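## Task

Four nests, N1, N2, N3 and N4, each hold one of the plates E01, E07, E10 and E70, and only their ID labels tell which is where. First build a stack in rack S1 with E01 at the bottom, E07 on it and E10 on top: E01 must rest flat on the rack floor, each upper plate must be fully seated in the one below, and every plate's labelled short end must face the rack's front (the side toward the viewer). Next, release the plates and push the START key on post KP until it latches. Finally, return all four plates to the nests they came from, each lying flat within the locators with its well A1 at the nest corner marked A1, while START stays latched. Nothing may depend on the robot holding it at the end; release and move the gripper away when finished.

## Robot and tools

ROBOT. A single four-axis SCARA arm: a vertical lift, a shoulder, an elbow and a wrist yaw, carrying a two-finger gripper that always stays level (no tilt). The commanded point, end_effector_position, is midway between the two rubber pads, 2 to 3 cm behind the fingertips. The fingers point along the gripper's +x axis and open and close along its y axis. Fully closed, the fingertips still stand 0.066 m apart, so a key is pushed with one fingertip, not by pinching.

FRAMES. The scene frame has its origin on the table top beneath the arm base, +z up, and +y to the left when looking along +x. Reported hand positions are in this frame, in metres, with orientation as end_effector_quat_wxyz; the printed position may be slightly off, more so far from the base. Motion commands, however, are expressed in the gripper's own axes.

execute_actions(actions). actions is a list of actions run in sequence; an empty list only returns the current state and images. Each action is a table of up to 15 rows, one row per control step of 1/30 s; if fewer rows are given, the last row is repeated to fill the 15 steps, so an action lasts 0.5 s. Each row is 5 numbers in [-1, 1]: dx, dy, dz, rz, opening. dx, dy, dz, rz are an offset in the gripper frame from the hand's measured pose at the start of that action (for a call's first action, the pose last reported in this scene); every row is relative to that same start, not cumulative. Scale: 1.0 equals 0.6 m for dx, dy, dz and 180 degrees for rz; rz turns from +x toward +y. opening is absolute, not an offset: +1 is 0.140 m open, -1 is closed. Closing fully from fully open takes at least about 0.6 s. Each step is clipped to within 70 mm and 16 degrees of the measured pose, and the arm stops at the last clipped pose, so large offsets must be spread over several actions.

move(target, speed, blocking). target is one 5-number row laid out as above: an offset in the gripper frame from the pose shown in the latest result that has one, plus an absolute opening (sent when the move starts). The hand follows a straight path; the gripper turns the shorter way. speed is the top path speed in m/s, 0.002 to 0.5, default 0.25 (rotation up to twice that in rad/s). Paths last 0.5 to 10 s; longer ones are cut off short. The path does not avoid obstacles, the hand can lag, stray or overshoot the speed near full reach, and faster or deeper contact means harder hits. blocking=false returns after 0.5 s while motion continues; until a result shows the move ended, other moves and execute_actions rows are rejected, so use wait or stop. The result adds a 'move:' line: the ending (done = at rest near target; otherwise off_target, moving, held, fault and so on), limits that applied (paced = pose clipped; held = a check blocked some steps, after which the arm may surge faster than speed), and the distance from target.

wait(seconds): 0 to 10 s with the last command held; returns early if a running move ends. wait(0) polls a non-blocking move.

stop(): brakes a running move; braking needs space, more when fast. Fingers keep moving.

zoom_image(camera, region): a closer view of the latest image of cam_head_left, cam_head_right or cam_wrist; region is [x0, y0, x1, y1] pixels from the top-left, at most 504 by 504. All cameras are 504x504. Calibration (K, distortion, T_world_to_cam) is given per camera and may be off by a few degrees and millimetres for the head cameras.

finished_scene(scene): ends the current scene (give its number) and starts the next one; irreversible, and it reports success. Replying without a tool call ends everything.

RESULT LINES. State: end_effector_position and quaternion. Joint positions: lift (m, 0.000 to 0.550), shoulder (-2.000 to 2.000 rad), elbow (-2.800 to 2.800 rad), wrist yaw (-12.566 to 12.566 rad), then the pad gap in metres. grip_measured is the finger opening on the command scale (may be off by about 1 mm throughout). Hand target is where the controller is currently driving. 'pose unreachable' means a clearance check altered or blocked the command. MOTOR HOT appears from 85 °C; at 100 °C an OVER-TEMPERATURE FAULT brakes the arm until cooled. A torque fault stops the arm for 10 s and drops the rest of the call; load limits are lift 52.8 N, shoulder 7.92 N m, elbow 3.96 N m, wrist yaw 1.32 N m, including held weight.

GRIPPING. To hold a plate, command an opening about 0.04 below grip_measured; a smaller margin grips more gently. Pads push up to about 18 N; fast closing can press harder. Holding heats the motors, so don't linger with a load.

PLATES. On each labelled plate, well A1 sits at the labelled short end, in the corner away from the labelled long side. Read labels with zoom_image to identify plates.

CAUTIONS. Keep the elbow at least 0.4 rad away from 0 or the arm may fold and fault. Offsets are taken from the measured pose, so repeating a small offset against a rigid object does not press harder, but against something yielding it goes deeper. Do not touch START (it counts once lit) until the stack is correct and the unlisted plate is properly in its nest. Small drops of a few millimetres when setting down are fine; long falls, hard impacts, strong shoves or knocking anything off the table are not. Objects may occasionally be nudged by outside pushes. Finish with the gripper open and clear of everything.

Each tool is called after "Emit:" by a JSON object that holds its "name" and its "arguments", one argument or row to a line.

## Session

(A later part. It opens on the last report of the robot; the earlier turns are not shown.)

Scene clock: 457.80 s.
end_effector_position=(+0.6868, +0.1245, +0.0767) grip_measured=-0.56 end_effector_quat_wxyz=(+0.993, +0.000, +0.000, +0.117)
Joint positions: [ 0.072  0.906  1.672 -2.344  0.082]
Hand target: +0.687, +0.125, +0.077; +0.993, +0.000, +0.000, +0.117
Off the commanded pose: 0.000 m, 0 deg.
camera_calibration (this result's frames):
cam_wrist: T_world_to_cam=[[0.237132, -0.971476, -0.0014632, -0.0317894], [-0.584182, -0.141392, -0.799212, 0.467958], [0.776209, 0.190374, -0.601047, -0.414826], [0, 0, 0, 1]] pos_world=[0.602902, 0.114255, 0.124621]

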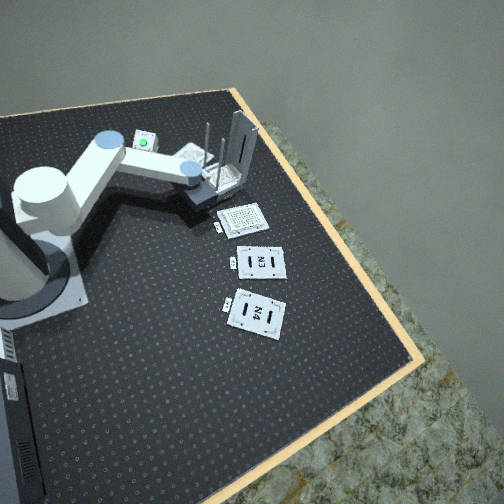

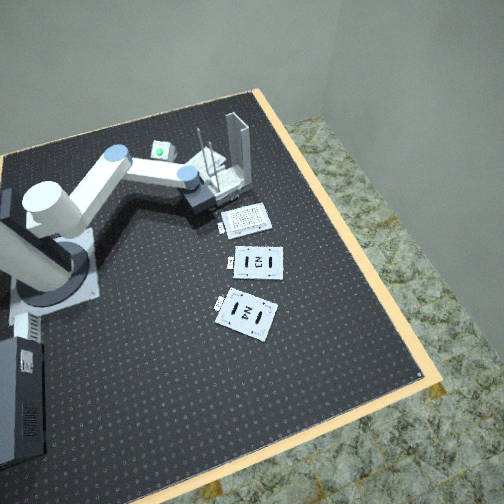

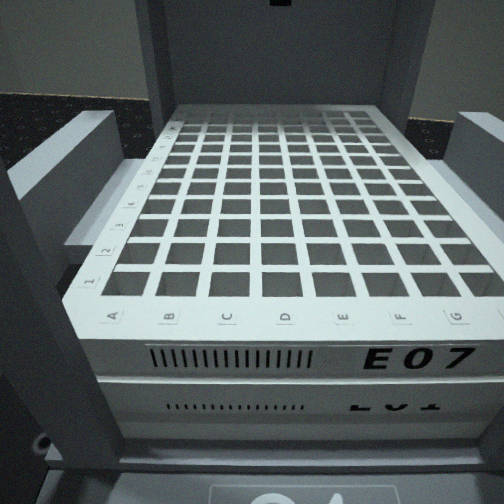

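Emit:
{"name": "move", "arguments": {
  "target": [0, 0, 0.4222, 0, -0.61],
  "speed": 0.2
}}

Emit:
{"name": "move", "arguments": {
  "target": [-0.3625, -0.7551, 0, -0.3061, -0.61],
  "speed": 0.35
}}

Emit:
{"name": "move", "arguments": {
  "target": [0, 0, -0.475, 0, -0.61],
  "speed": 0.3
}}

Scene clock: 462.33 s.
end_effector_position=(+0.6868, +0.1245, +0.3301) grip_measured=-0.56 end_effector_quat_wxyz=(+0.993, +0.000, +0.000, +0.117)
Joint positions: [ 0.325  0.906  1.672 -2.344  0.082]
Hand target: +0.687, +0.124, +0.330; +0.993, +0.000, +0.000, +0.117
Off the commanded pose: 0.000 m, 0 deg.
move: done
camera_calibration (this result's frames):
cam_wrist: T_world_to_cam=[[0.237191, -0.971462, -0.0014632, -0.0314402], [-0.584173, -0.141427, -0.799212, 0.670455], [0.776197, 0.190421, -0.601047, -0.262545], [0, 0, 0, 1]] pos_world=[0.602906, 0.114272, 0.377988]

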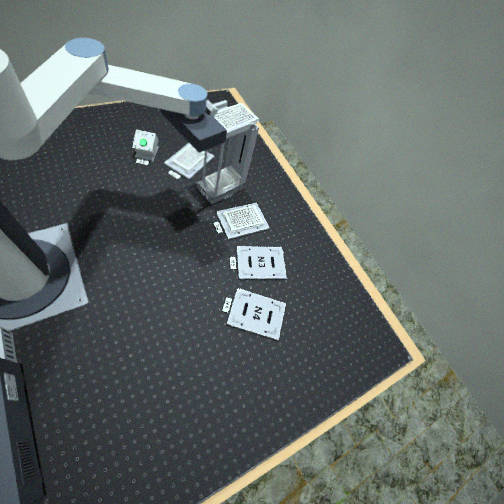

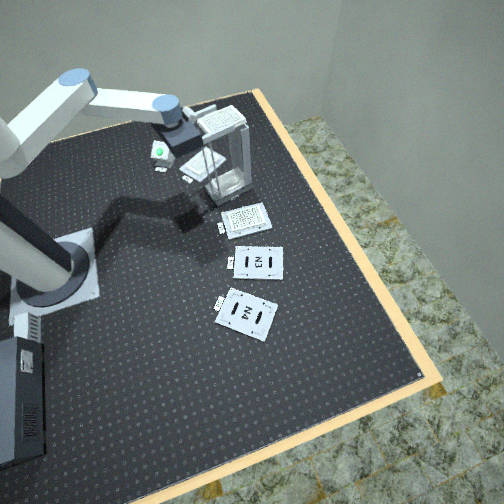

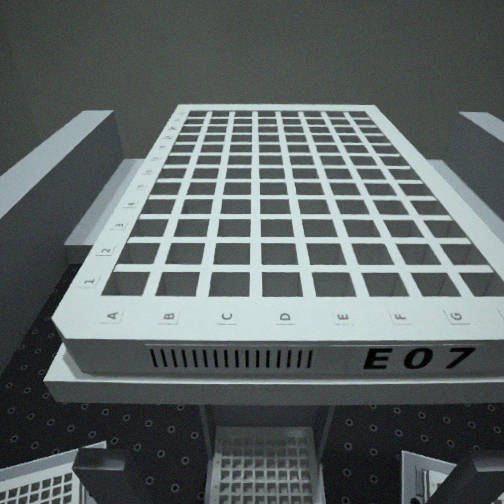

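Scene clock: 464.30 s.
end_effector_position=(+0.5805, -0.3666, +0.3301) grip_measured=-0.56 end_effector_quat_wxyz=(+0.935, +0.000, +0.000, -0.356)
Joint positions: [ 0.325 -0.124  1.791 -2.395  0.082]
Hand target: +0.581, -0.367, +0.330; +0.935, +0.000, +0.000, -0.356
Off the commanded pose: 0.000 m, 0 deg.
move: done
camera_calibration (this result's frames):
cam_wrist: T_world_to_cam=[[-0.660981, -0.750401, -0.0014632, 0.119087], [-0.450254, 0.398159, -0.799212, 0.658966], [0.600312, -0.527606, -0.601047, -0.247637], [0, 0, 0, 1]] pos_world=[0.524076, -0.303665, 0.377987]

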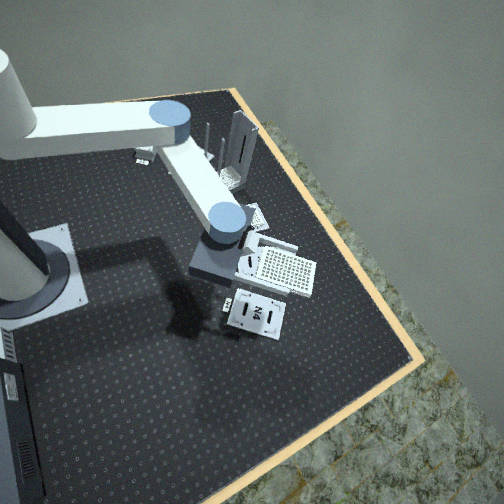

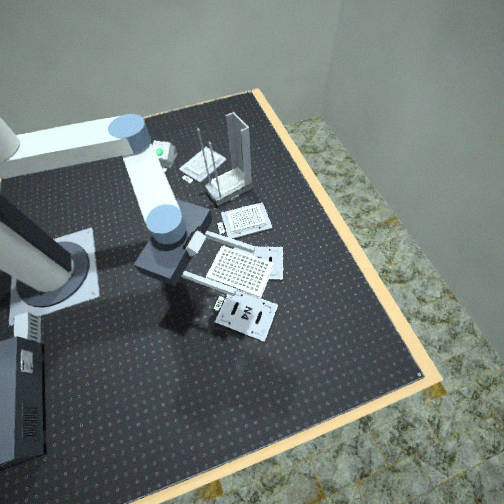

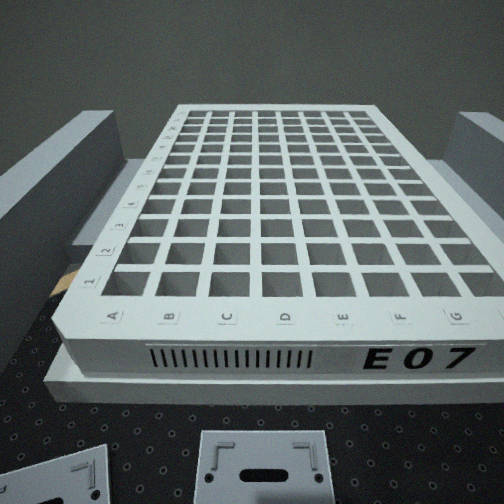

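Scene clock: 465.73 s.
end_effector_position=(+0.5805, -0.3666, +0.0450) grip_measured=-0.56 end_effector_quat_wxyz=(+0.935, +0.000, +0.000, -0.356)
Joint positions: [ 0.04  -0.124  1.791 -2.395  0.082]
Hand target: +0.580, -0.367, +0.045; +0.935, +0.000, +0.000, -0.356
Off the commanded pose: 0.000 m, 0 deg.
move: done
camera_calibration (this result's frames):
cam_wrist: T_world_to_cam=[[-0.661021, -0.750366, -0.0014632, 0.118692], [-0.450233, 0.398183, -0.799212, 0.431124], [0.600284, -0.527637, -0.601047, -0.418966], [0, 0, 0, 1]] pos_world=[0.524063, -0.303666, 0.0929148]

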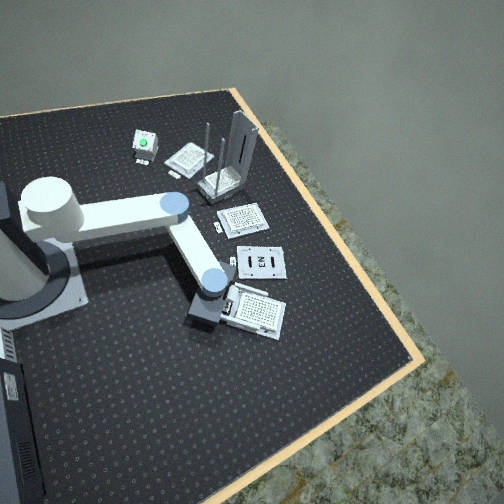

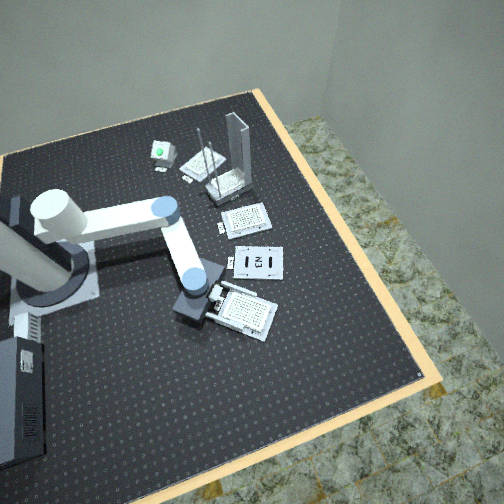

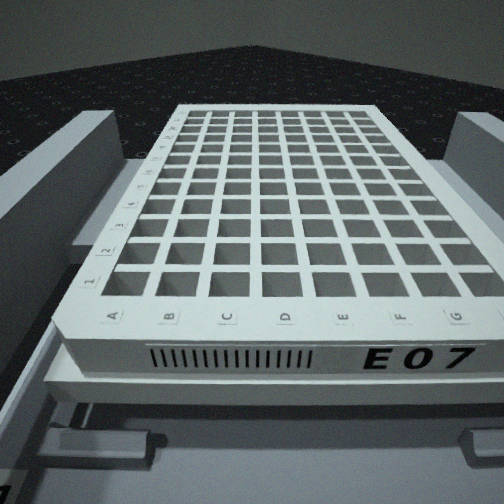

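Emit:
{"name": "move", "arguments": {
  "target": [-0.0005, -0.0003, -0.0186, 0, -0.61],
  "speed": 0.012
}}

Scene clock: 468.03 s.
end_effector_position=(+0.5801, -0.3666, +0.0339) grip_measured=-0.56 end_effector_quat_wxyz=(+0.935, +0.000, +0.000, -0.356)
Joint positions: [ 0.029 -0.124  1.789 -2.394  0.082]
Hand target: +0.580, -0.367, +0.034; +0.935, +0.000, +0.000, -0.356
Off the commanded pose: 0.000 m, 0 deg.
move: done
camera_calibration (this result's frames):
cam_wrist: T_world_to_cam=[[-0.66121, -0.7502, -0.0014632, 0.118603], [-0.450133, 0.398296, -0.799212, 0.422051], [0.600152, -0.527788, -0.601047, -0.425414], [0, 0, 0, 1]] pos_world=[0.523713, -0.303654, 0.0817883]

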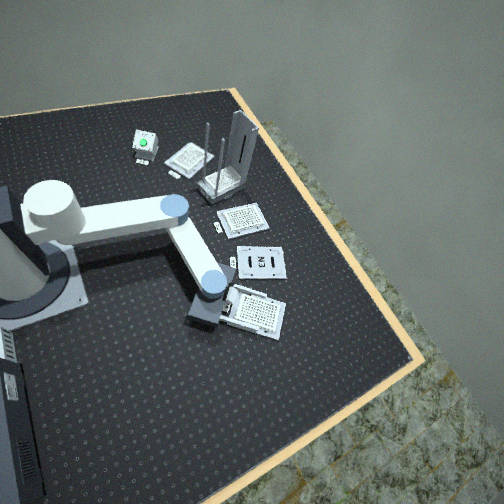

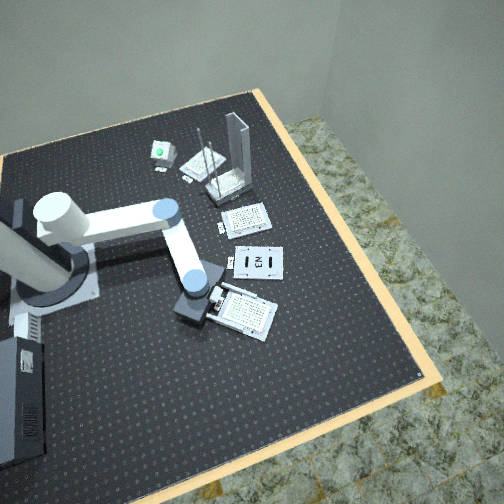

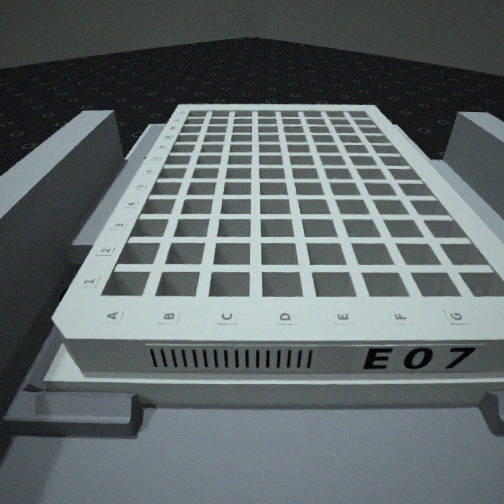

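Emit:
{"name": "execute_actions", "arguments": {
  "actions": [
    [[0, 0, 0, 0, 0.0]]
  ]
}}

Emit:
{"name": "move", "arguments": {
  "target": [0, 0, 0.0502, 0, 0.4],
  "speed": 0.15
}}

Emit:
{"name": "move", "arguments": {
  "target": [-0.5353, 0.5519, 0, 0.3057, 0.4],
  "speed": 0.4
}}

Scene clock: 472.13 s.
end_effector_position=(+0.5801, -0.3666, +0.0339) grip_measured=+0.00 end_effector_quat_wxyz=(+0.935, +0.000, +0.000, -0.356)
Joint positions: [ 0.029 -0.124  1.789 -2.394  0.103]
Hand target: +0.580, -0.367, +0.034; +0.935, +0.000, +0.000, -0.356
Off the commanded pose: 0.000 m, 0 deg.
camera_calibration (this result's frames):
cam_wrist: T_world_to_cam=[[-0.661215, -0.750195, -0.0014632, 0.118601], [-0.45013, 0.398299, -0.799212, 0.422051], [0.600148, -0.527792, -0.601047, -0.425414], [0, 0, 0, 1]] pos_world=[0.52371, -0.303659, 0.0817883]

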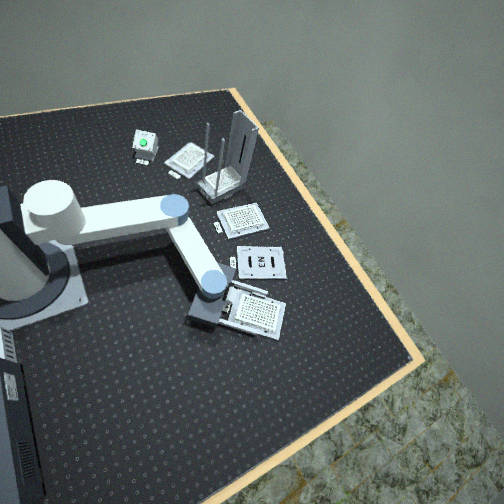

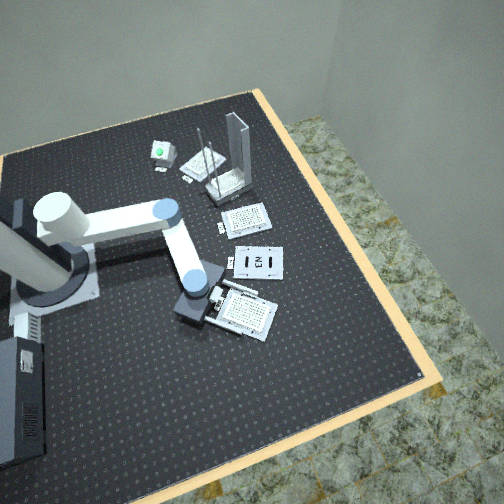

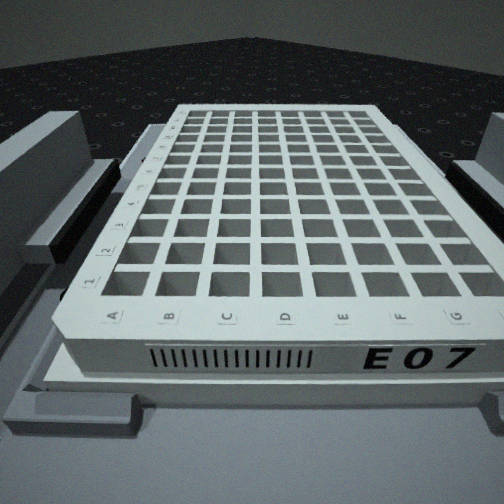

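Scene clock: 472.83 s.
end_effector_position=(+0.5801, -0.3666, +0.0641) grip_measured=+0.40 end_effector_quat_wxyz=(+0.935, +0.000, +0.000, -0.356)
Joint positions: [ 0.059 -0.124  1.789 -2.394  0.118]
Hand target: +0.580, -0.367, +0.064; +0.935, +0.000, +0.000, -0.356
Off the commanded pose: 0.000 m, 0 deg.
move: done
camera_calibration (this result's frames):
cam_wrist: T_world_to_cam=[[-0.661193, -0.750214, -0.0014632, 0.118635], [-0.450142, 0.398287, -0.799212, 0.446175], [0.600163, -0.527775, -0.601047, -0.407281], [0, 0, 0, 1]] pos_world=[0.523717, -0.303657, 0.111967]

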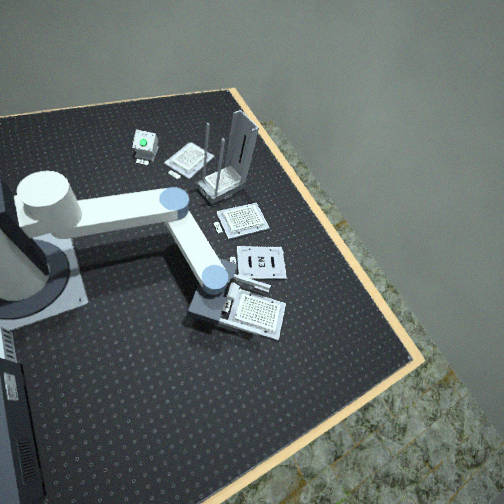

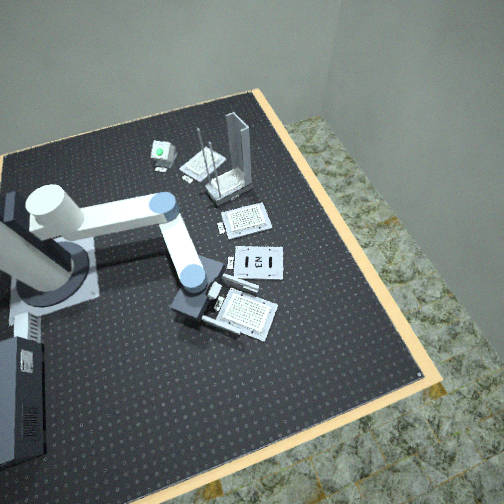

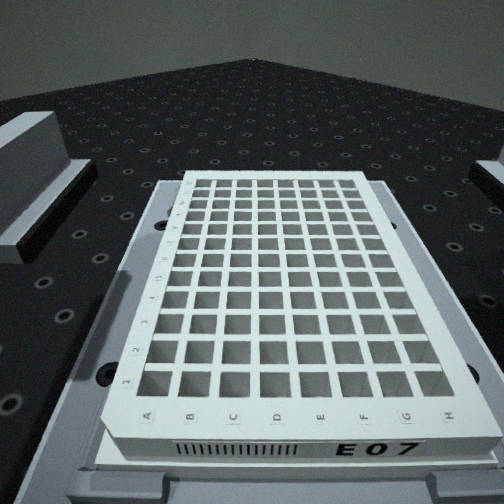

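Scene clock: 474.53 s.
end_effector_position=(+0.5603, +0.0943, +0.0641) grip_measured=+0.40 end_effector_quat_wxyz=(+0.993, +0.000, +0.000, +0.116)
Joint positions: [ 0.059  1.167  1.022 -1.956  0.118]
Hand target: +0.560, +0.094, +0.064; +0.993, +0.000, +0.000, +0.116
Off the commanded pose: 0.000 m, 0 deg.
move: done
camera_calibration (this result's frames):
cam_wrist: T_world_to_cam=[[0.236421, -0.97165, -0.0014632, -0.0307181], [-0.584285, -0.140964, -0.799212, 0.379713], [0.776348, 0.189806, -0.601047, -0.318556], [0, 0, 0, 1]] pos_world=[0.476433, 0.0841425, 0.111959]

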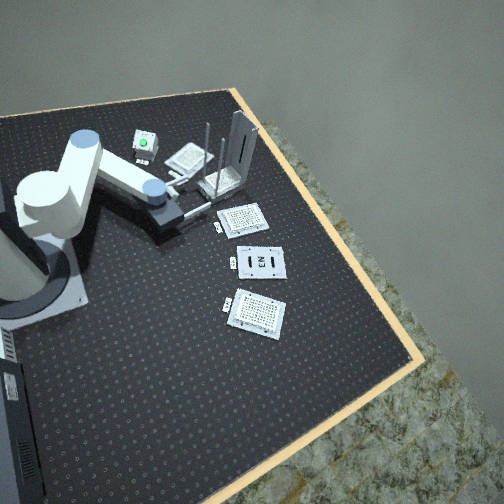

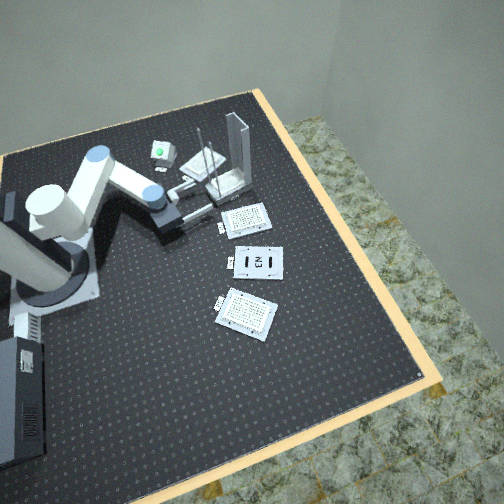

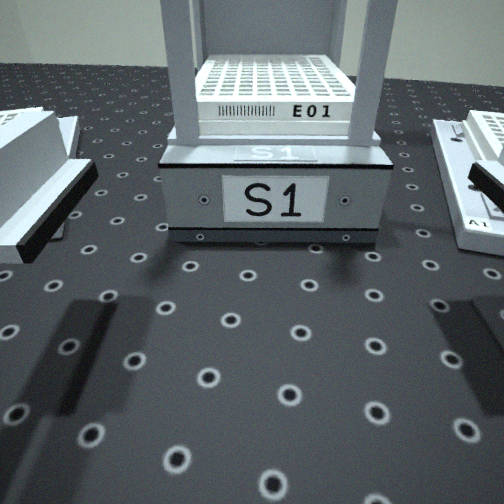

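Emit:
{"name": "move", "arguments": {
  "target": [0.2172, 0, 0, 0, 0.4],
  "speed": 0.2
}}

Emit:
{"name": "execute_actions", "arguments": {
  "actions": [
    [[0, 0, 0, 0, -0.3]],
    [[0, 0, 0, 0, -0.5]],
    [[0, 0, 0, 0, -0.61]]
  ]
}}

Scene clock: 477.23 s.
end_effector_position=(+0.6872, +0.1245, +0.0641) grip_measured=+0.40 end_effector_quat_wxyz=(+0.993, +0.000, +0.000, +0.116)
Joint positions: [ 0.059  0.905  1.674 -2.345  0.118]
Hand target: +0.687, +0.125, +0.064; +0.993, +0.000, +0.000, +0.116
Off the commanded pose: 0.000 m, 0 deg.
move: done
camera_calibration (this result's frames):
cam_wrist: T_world_to_cam=[[0.236672, -0.971588, -0.0014632, -0.0315531], [-0.584248, -0.141115, -0.799212, 0.458074], [0.776299, 0.190006, -0.601047, -0.422745], [0, 0, 0, 1]] pos_world=[0.603274, 0.114309, 0.111963]

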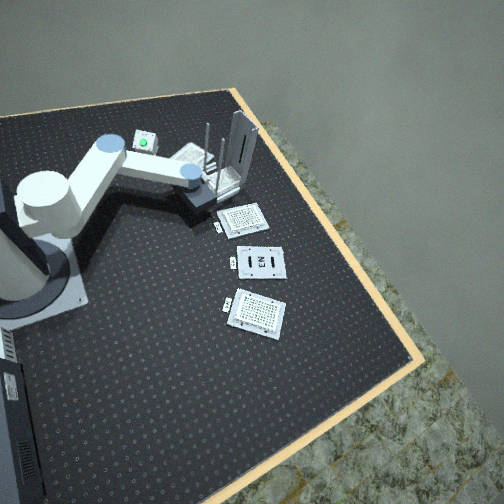

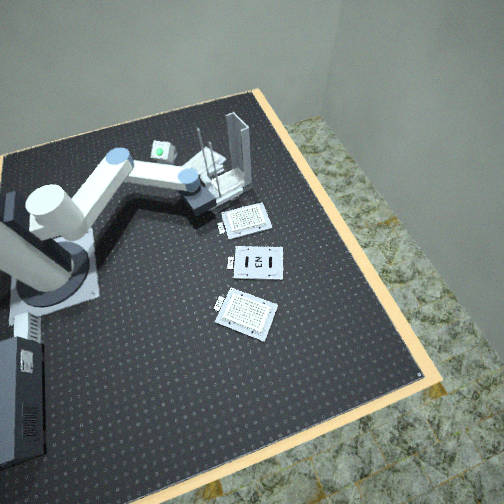

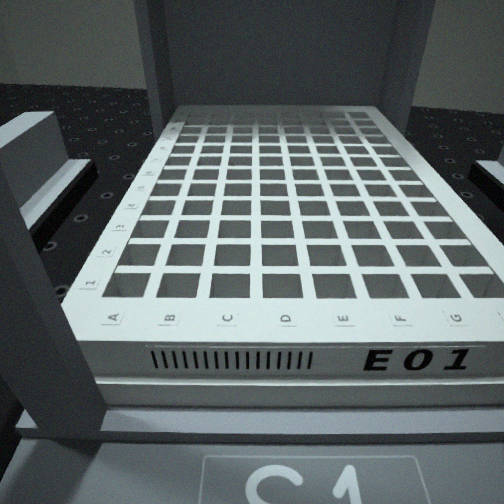

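Scene clock: 478.73 s.
end_effector_position=(+0.6872, +0.1245, +0.0641) grip_measured=-0.56 end_effector_quat_wxyz=(+0.993, +0.000, +0.000, +0.116)
Joint positions: [ 0.059  0.905  1.674 -2.345  0.082]
Hand target: +0.687, +0.125, +0.064; +0.993, +0.000, +0.000, +0.116
Off the commanded pose: 0.000 m, 0 deg.
camera_calibration (this result's frames):
cam_wrist: T_world_to_cam=[[0.236635, -0.971597, -0.0014632, -0.0315406], [-0.584254, -0.141093, -0.799212, 0.458075], [0.776306, 0.189977, -0.601047, -0.422746], [0, 0, 0, 1]] pos_world=[0.603276, 0.114298, 0.111963]

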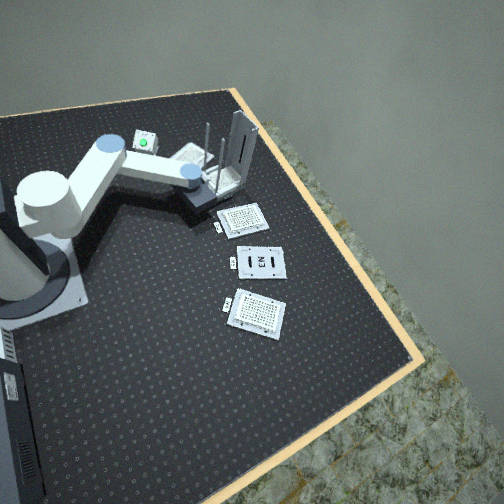

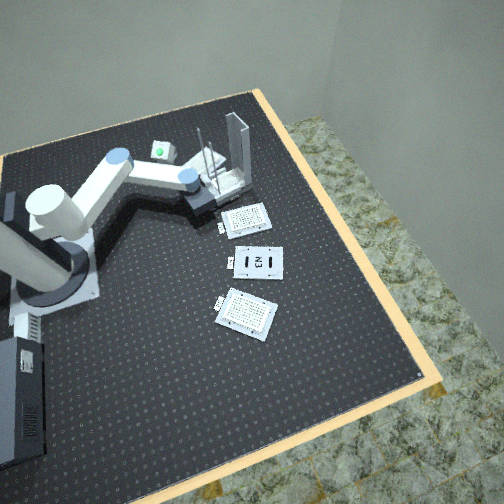

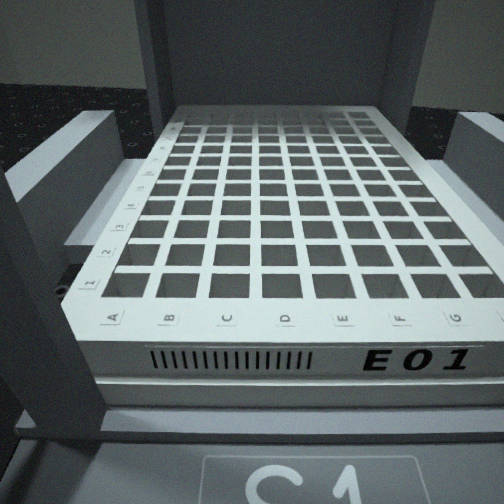

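Emit:
{"name": "execute_actions", "arguments": {
  "actions": []
}}

Scene clock: 485.83 s.
end_effector_position=(+0.6872, +0.1245, +0.0641) grip_measured=-0.56 end_effector_quat_wxyz=(+0.993, +0.000, +0.000, +0.116)
Joint positions: [ 0.059  0.905  1.674 -2.345  0.082]
Hand target: +0.687, +0.125, +0.064; +0.993, +0.000, +0.000, +0.116
Off the commanded pose: 0.000 m, 0 deg.
camera_calibration (this result's frames):
cam_wrist: T_world_to_cam=[[0.236635, -0.971598, -0.0014632, -0.0315405], [-0.584254, -0.141093, -0.799212, 0.458075], [0.776306, 0.189976, -0.601047, -0.422746], [0, 0, 0, 1]] pos_world=[0.603276, 0.114298, 0.111963]

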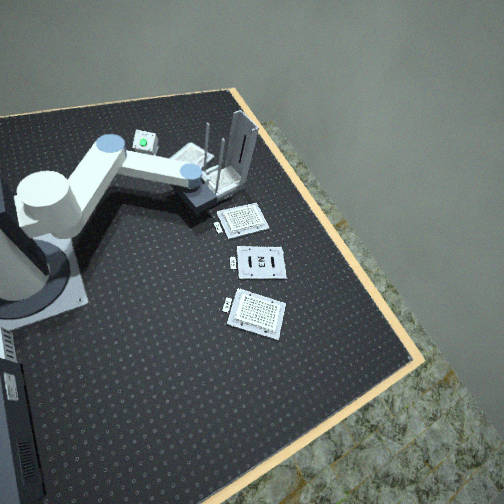

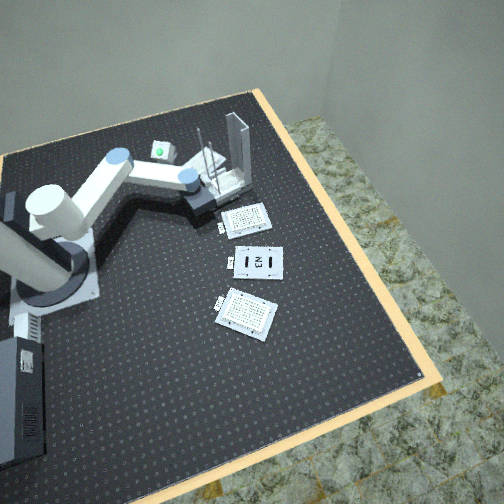

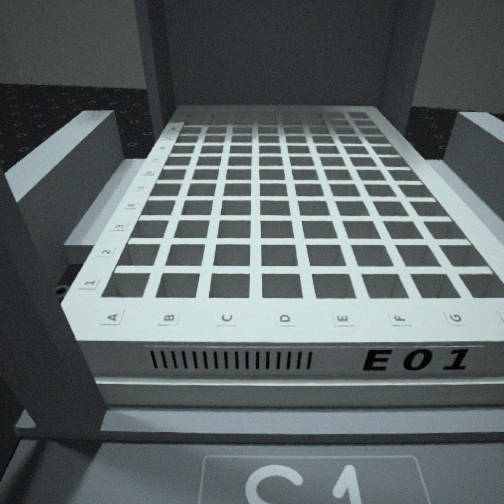

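Emit:
{"name": "move", "arguments": {
  "target": [0,0,0.4432,0,-0.61],
  "speed": 0.2
}}

Scene clock: 488.67 s.
end_effector_position=(+0.6872, +0.1245, +0.3300) grip_measured=-0.56 end_effector_quat_wxyz=(+0.993, +0.000, +0.000, +0.116)
Joint positions: [ 0.325  0.905  1.674 -2.345  0.082]
Hand target: +0.687, +0.124, +0.330; +0.993, +0.000, +0.000, +0.116
Off the commanded pose: 0.000 m, 0 deg.
move: done
camera_calibration (this result's frames):
cam_wrist: T_world_to_cam=[[0.236695, -0.971583, -0.0014632, -0.0311729], [-0.584245, -0.141129, -0.799212, 0.670642], [0.776295, 0.190024, -0.601047, -0.262892], [0, 0, 0, 1]] pos_world=[0.60328, 0.114316, 0.377929]

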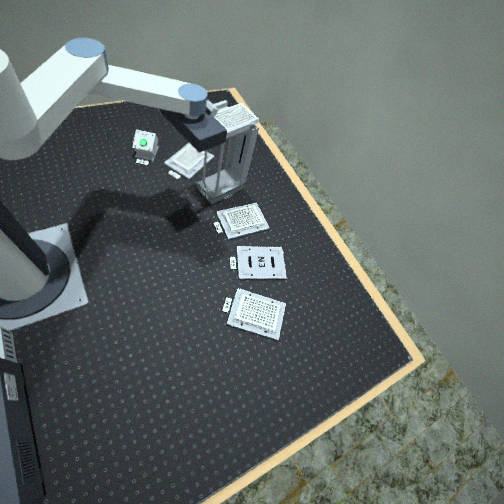

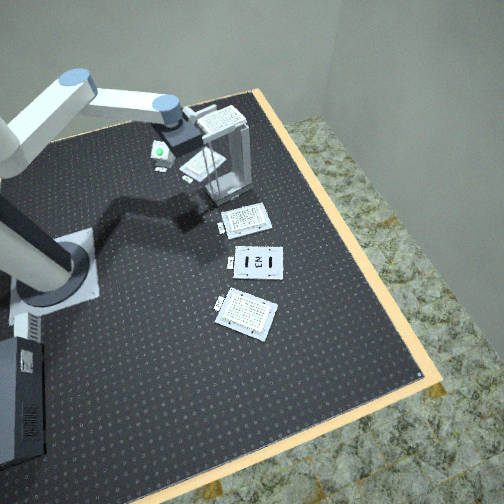

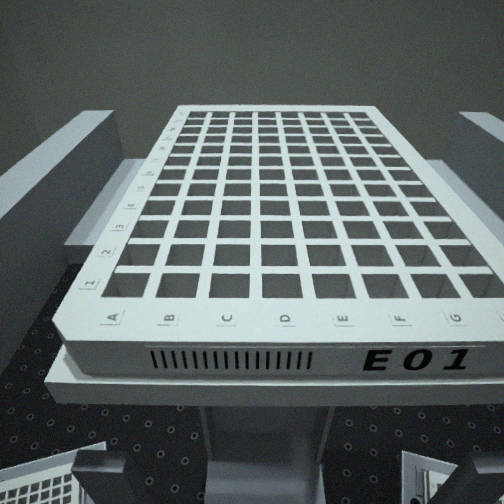

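Emit:
{"name": "move", "arguments": {
  "target": [-0.1529,-0.5477,0,-0.1965,-0.61],
  "speed": 0.25
}}

Emit:
{"name": "move", "arguments": {
  "target": [0,0,-0.47,0,-0.61],
  "speed": 0.25
}}

Scene clock: 491.80 s.
end_effector_position=(+0.6741, -0.2164, +0.3300) grip_measured=-0.56 end_effector_quat_wxyz=(+0.982, +0.000, +0.000, -0.191)
Joint positions: [ 0.325  0.203  1.775 -2.362  0.082]
Hand target: +0.674, -0.216, +0.330; +0.982, +0.000, +0.000, -0.191
Off the commanded pose: 0.000 m, 0 deg.
move: done
camera_calibration (this result's frames):
cam_wrist: T_world_to_cam=[[-0.369516, -0.929223, -0.0014632, 0.058462], [-0.558076, 0.223184, -0.799212, 0.67607], [0.742973, -0.294505, -0.601047, -0.27033], [0, 0, 0, 1]] pos_world=[0.599749, -0.176177, 0.377928]

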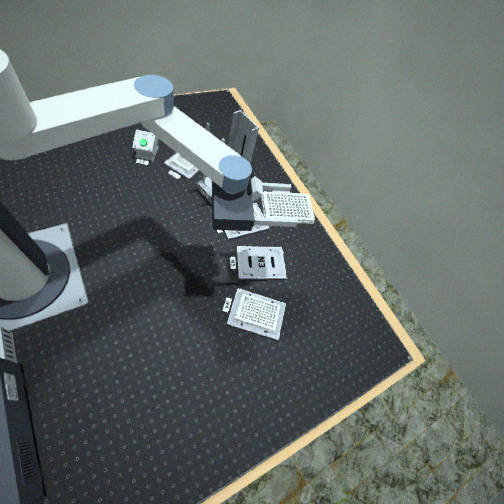

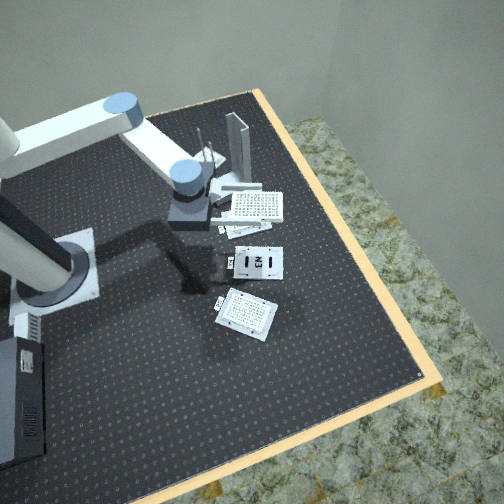

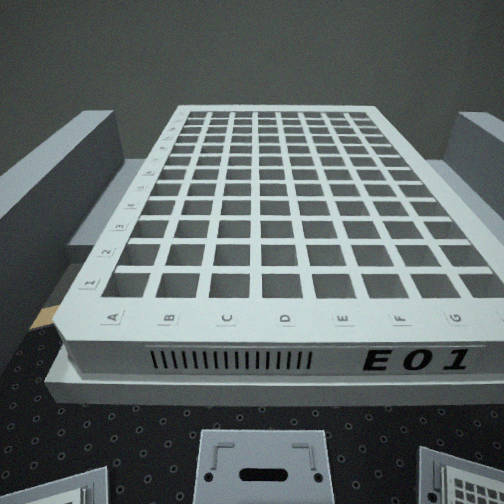

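Scene clock: 493.33 s.
end_effector_position=(+0.6741, -0.2164, +0.0480) grip_measured=-0.56 end_effector_quat_wxyz=(+0.982, +0.000, +0.000, -0.191)
Joint positions: [ 0.043  0.203  1.775 -2.362  0.082]
Hand target: +0.674, -0.216, +0.048; +0.982, +0.000, +0.000, -0.191
Off the commanded pose: 0.000 m, 0 deg.
move: done
camera_calibration (this result's frames):
cam_wrist: T_world_to_cam=[[-0.369564, -0.929204, -0.0014632, 0.0580733], [-0.558064, 0.223212, -0.799212, 0.450627], [0.742958, -0.294544, -0.601047, -0.439859], [0, 0, 0, 1]] pos_world=[0.599737, -0.176181, 0.095856]

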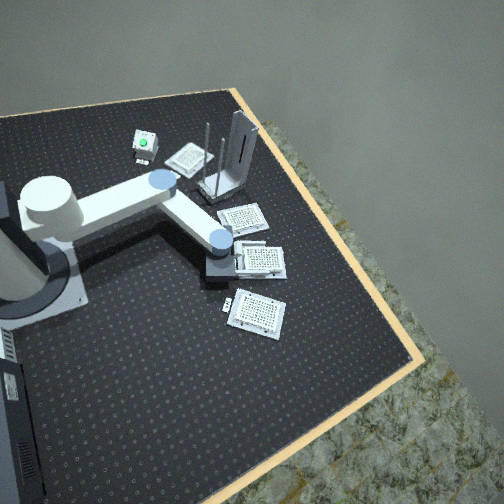

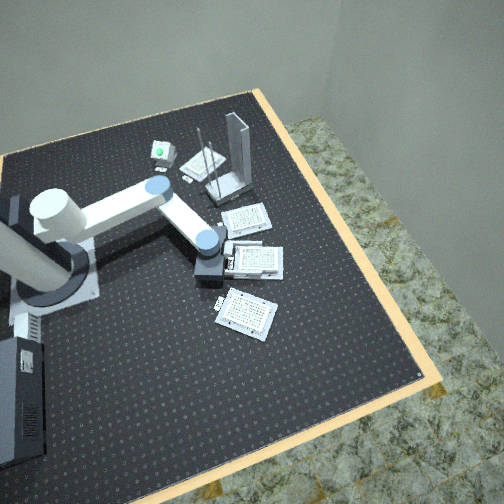

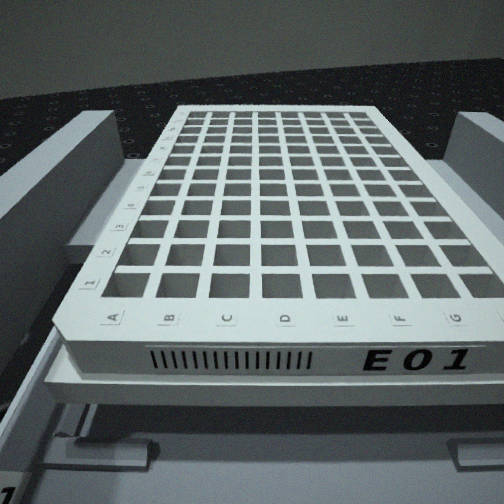

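Emit:
{"name": "move", "arguments": {
  "target": [0,0,-0.0233,0,-0.61],
  "speed": 0.012
}}

Scene clock: 498.00 s.
end_effector_position=(+0.6741, -0.2164, +0.0341) grip_measured=-0.56 end_effector_quat_wxyz=(+0.982, +0.000, +0.000, -0.191)
Joint positions: [ 0.029  0.203  1.775 -2.362  0.082]
Hand target: +0.674, -0.216, +0.034; +0.982, +0.000, +0.000, -0.191
Off the commanded pose: 0.000 m, 0 deg.
move: done
camera_calibration (this result's frames):
cam_wrist: T_world_to_cam=[[-0.369527, -0.929219, -0.0014632, 0.0580358], [-0.558073, 0.22319, -0.799212, 0.43959], [0.74297, -0.294514, -0.601047, -0.448164], [0, 0, 0, 1]] pos_world=[0.599741, -0.176175, 0.0820434]

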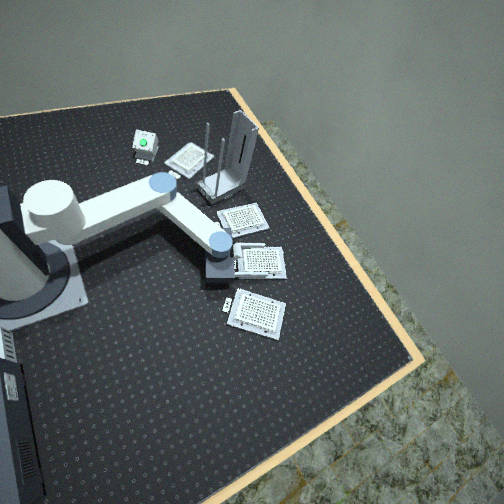

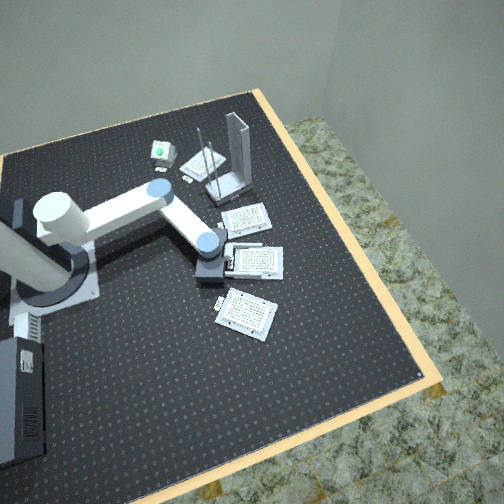

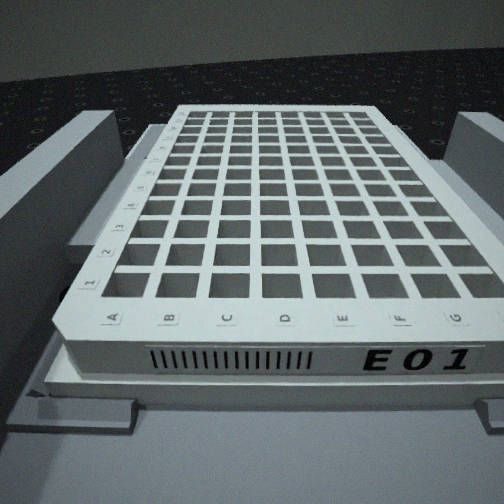

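The plate is inside the locators with no tilt. Release.

Emit:
{"name": "move", "arguments": {
  "target": [0,0,0,0,0.0],
  "speed": 0.05
}}

Emit:
{"name": "move", "arguments": {
  "target": [-0.25,0,0.2,0,0.0],
  "speed": 0.25
}}

Scene clock: 499.87 s.
end_effector_position=(+0.6741, -0.2164, +0.0342) grip_measured=+0.00 end_effector_quat_wxyz=(+0.982, +0.000, +0.000, -0.191)
Joint positions: [ 0.029  0.203  1.775 -2.362  0.103]
Hand target: +0.674, -0.216, +0.034; +0.982, +0.000, +0.000, -0.191
Off the commanded pose: 0.000 m, 0 deg.
move: done
camera_calibration (this result's frames):
cam_wrist: T_world_to_cam=[[-0.369533, -0.929217, -0.0014632, 0.0580384], [-0.558072, 0.223194, -0.799212, 0.439605], [0.742968, -0.294518, -0.601047, -0.448152], [0, 0, 0, 1]] pos_world=[0.599741, -0.176176, 0.0820616]

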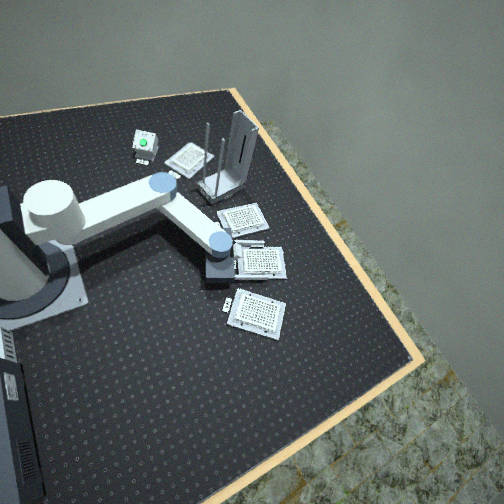

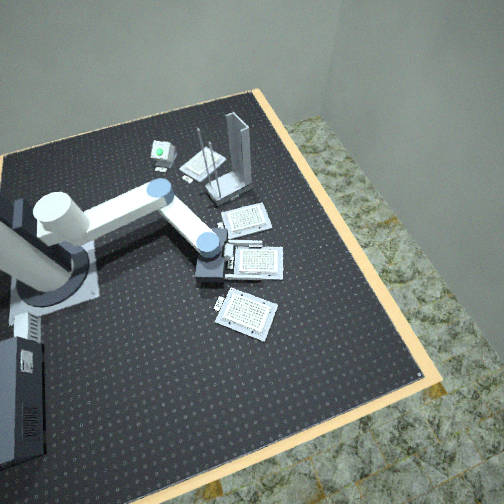

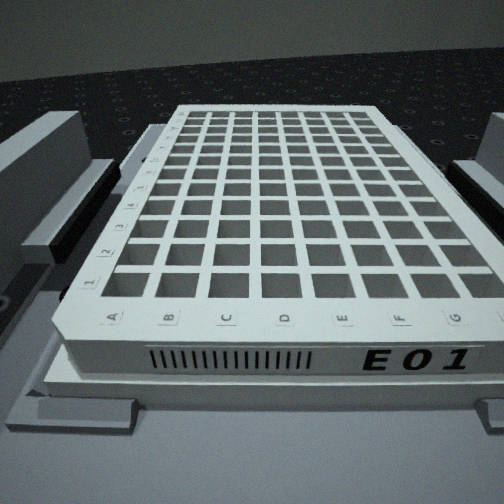

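Scene clock: 501.03 s.
end_effector_position=(+0.5349, -0.1603, +0.1542) grip_measured=+0.00 end_effector_quat_wxyz=(+0.982, +0.000, +0.000, -0.191)
Joint positions: [ 0.149  0.489  1.01  -1.884  0.103]
Hand target: +0.535, -0.160, +0.154; +0.982, +0.000, +0.000, -0.191
Off the commanded pose: 0.000 m, 0 deg.
move: done
camera_calibration (this result's frames):
cam_wrist: T_world_to_cam=[[-0.369901, -0.92907, -0.0014632, 0.059141], [-0.557984, 0.223415, -0.799212, 0.445334], [0.742851, -0.294813, -0.601047, -0.256023], [0, 0, 0, 1]] pos_world=[0.460552, -0.120027, 0.202121]

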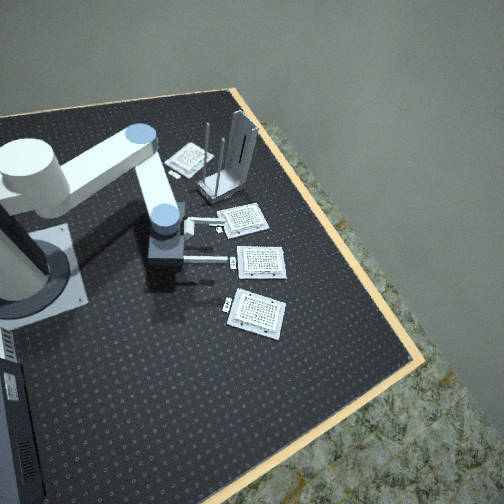

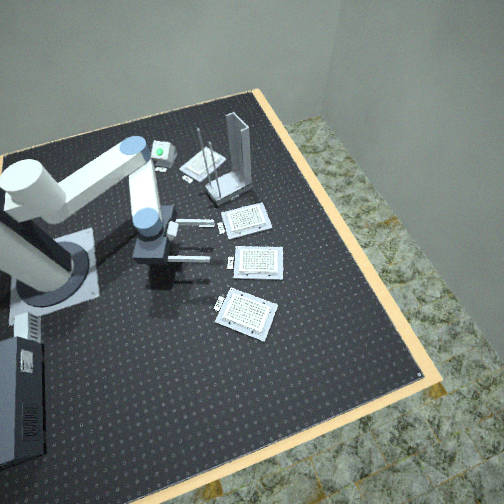

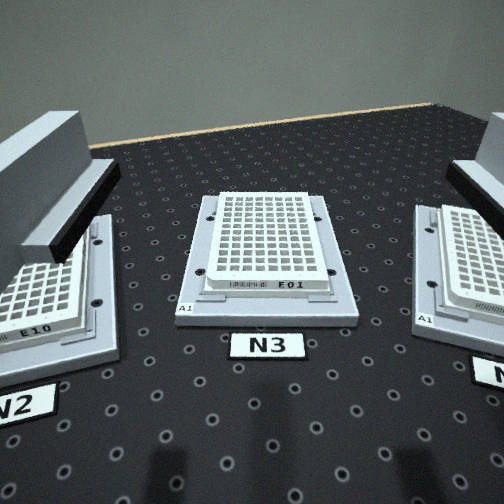

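All four plates look seated and START is lit. Finishing scene 1.

Emit:
{"name": "finished_scene", "arguments": {
  "scene": 1
}}

The scene is finished: the task was done.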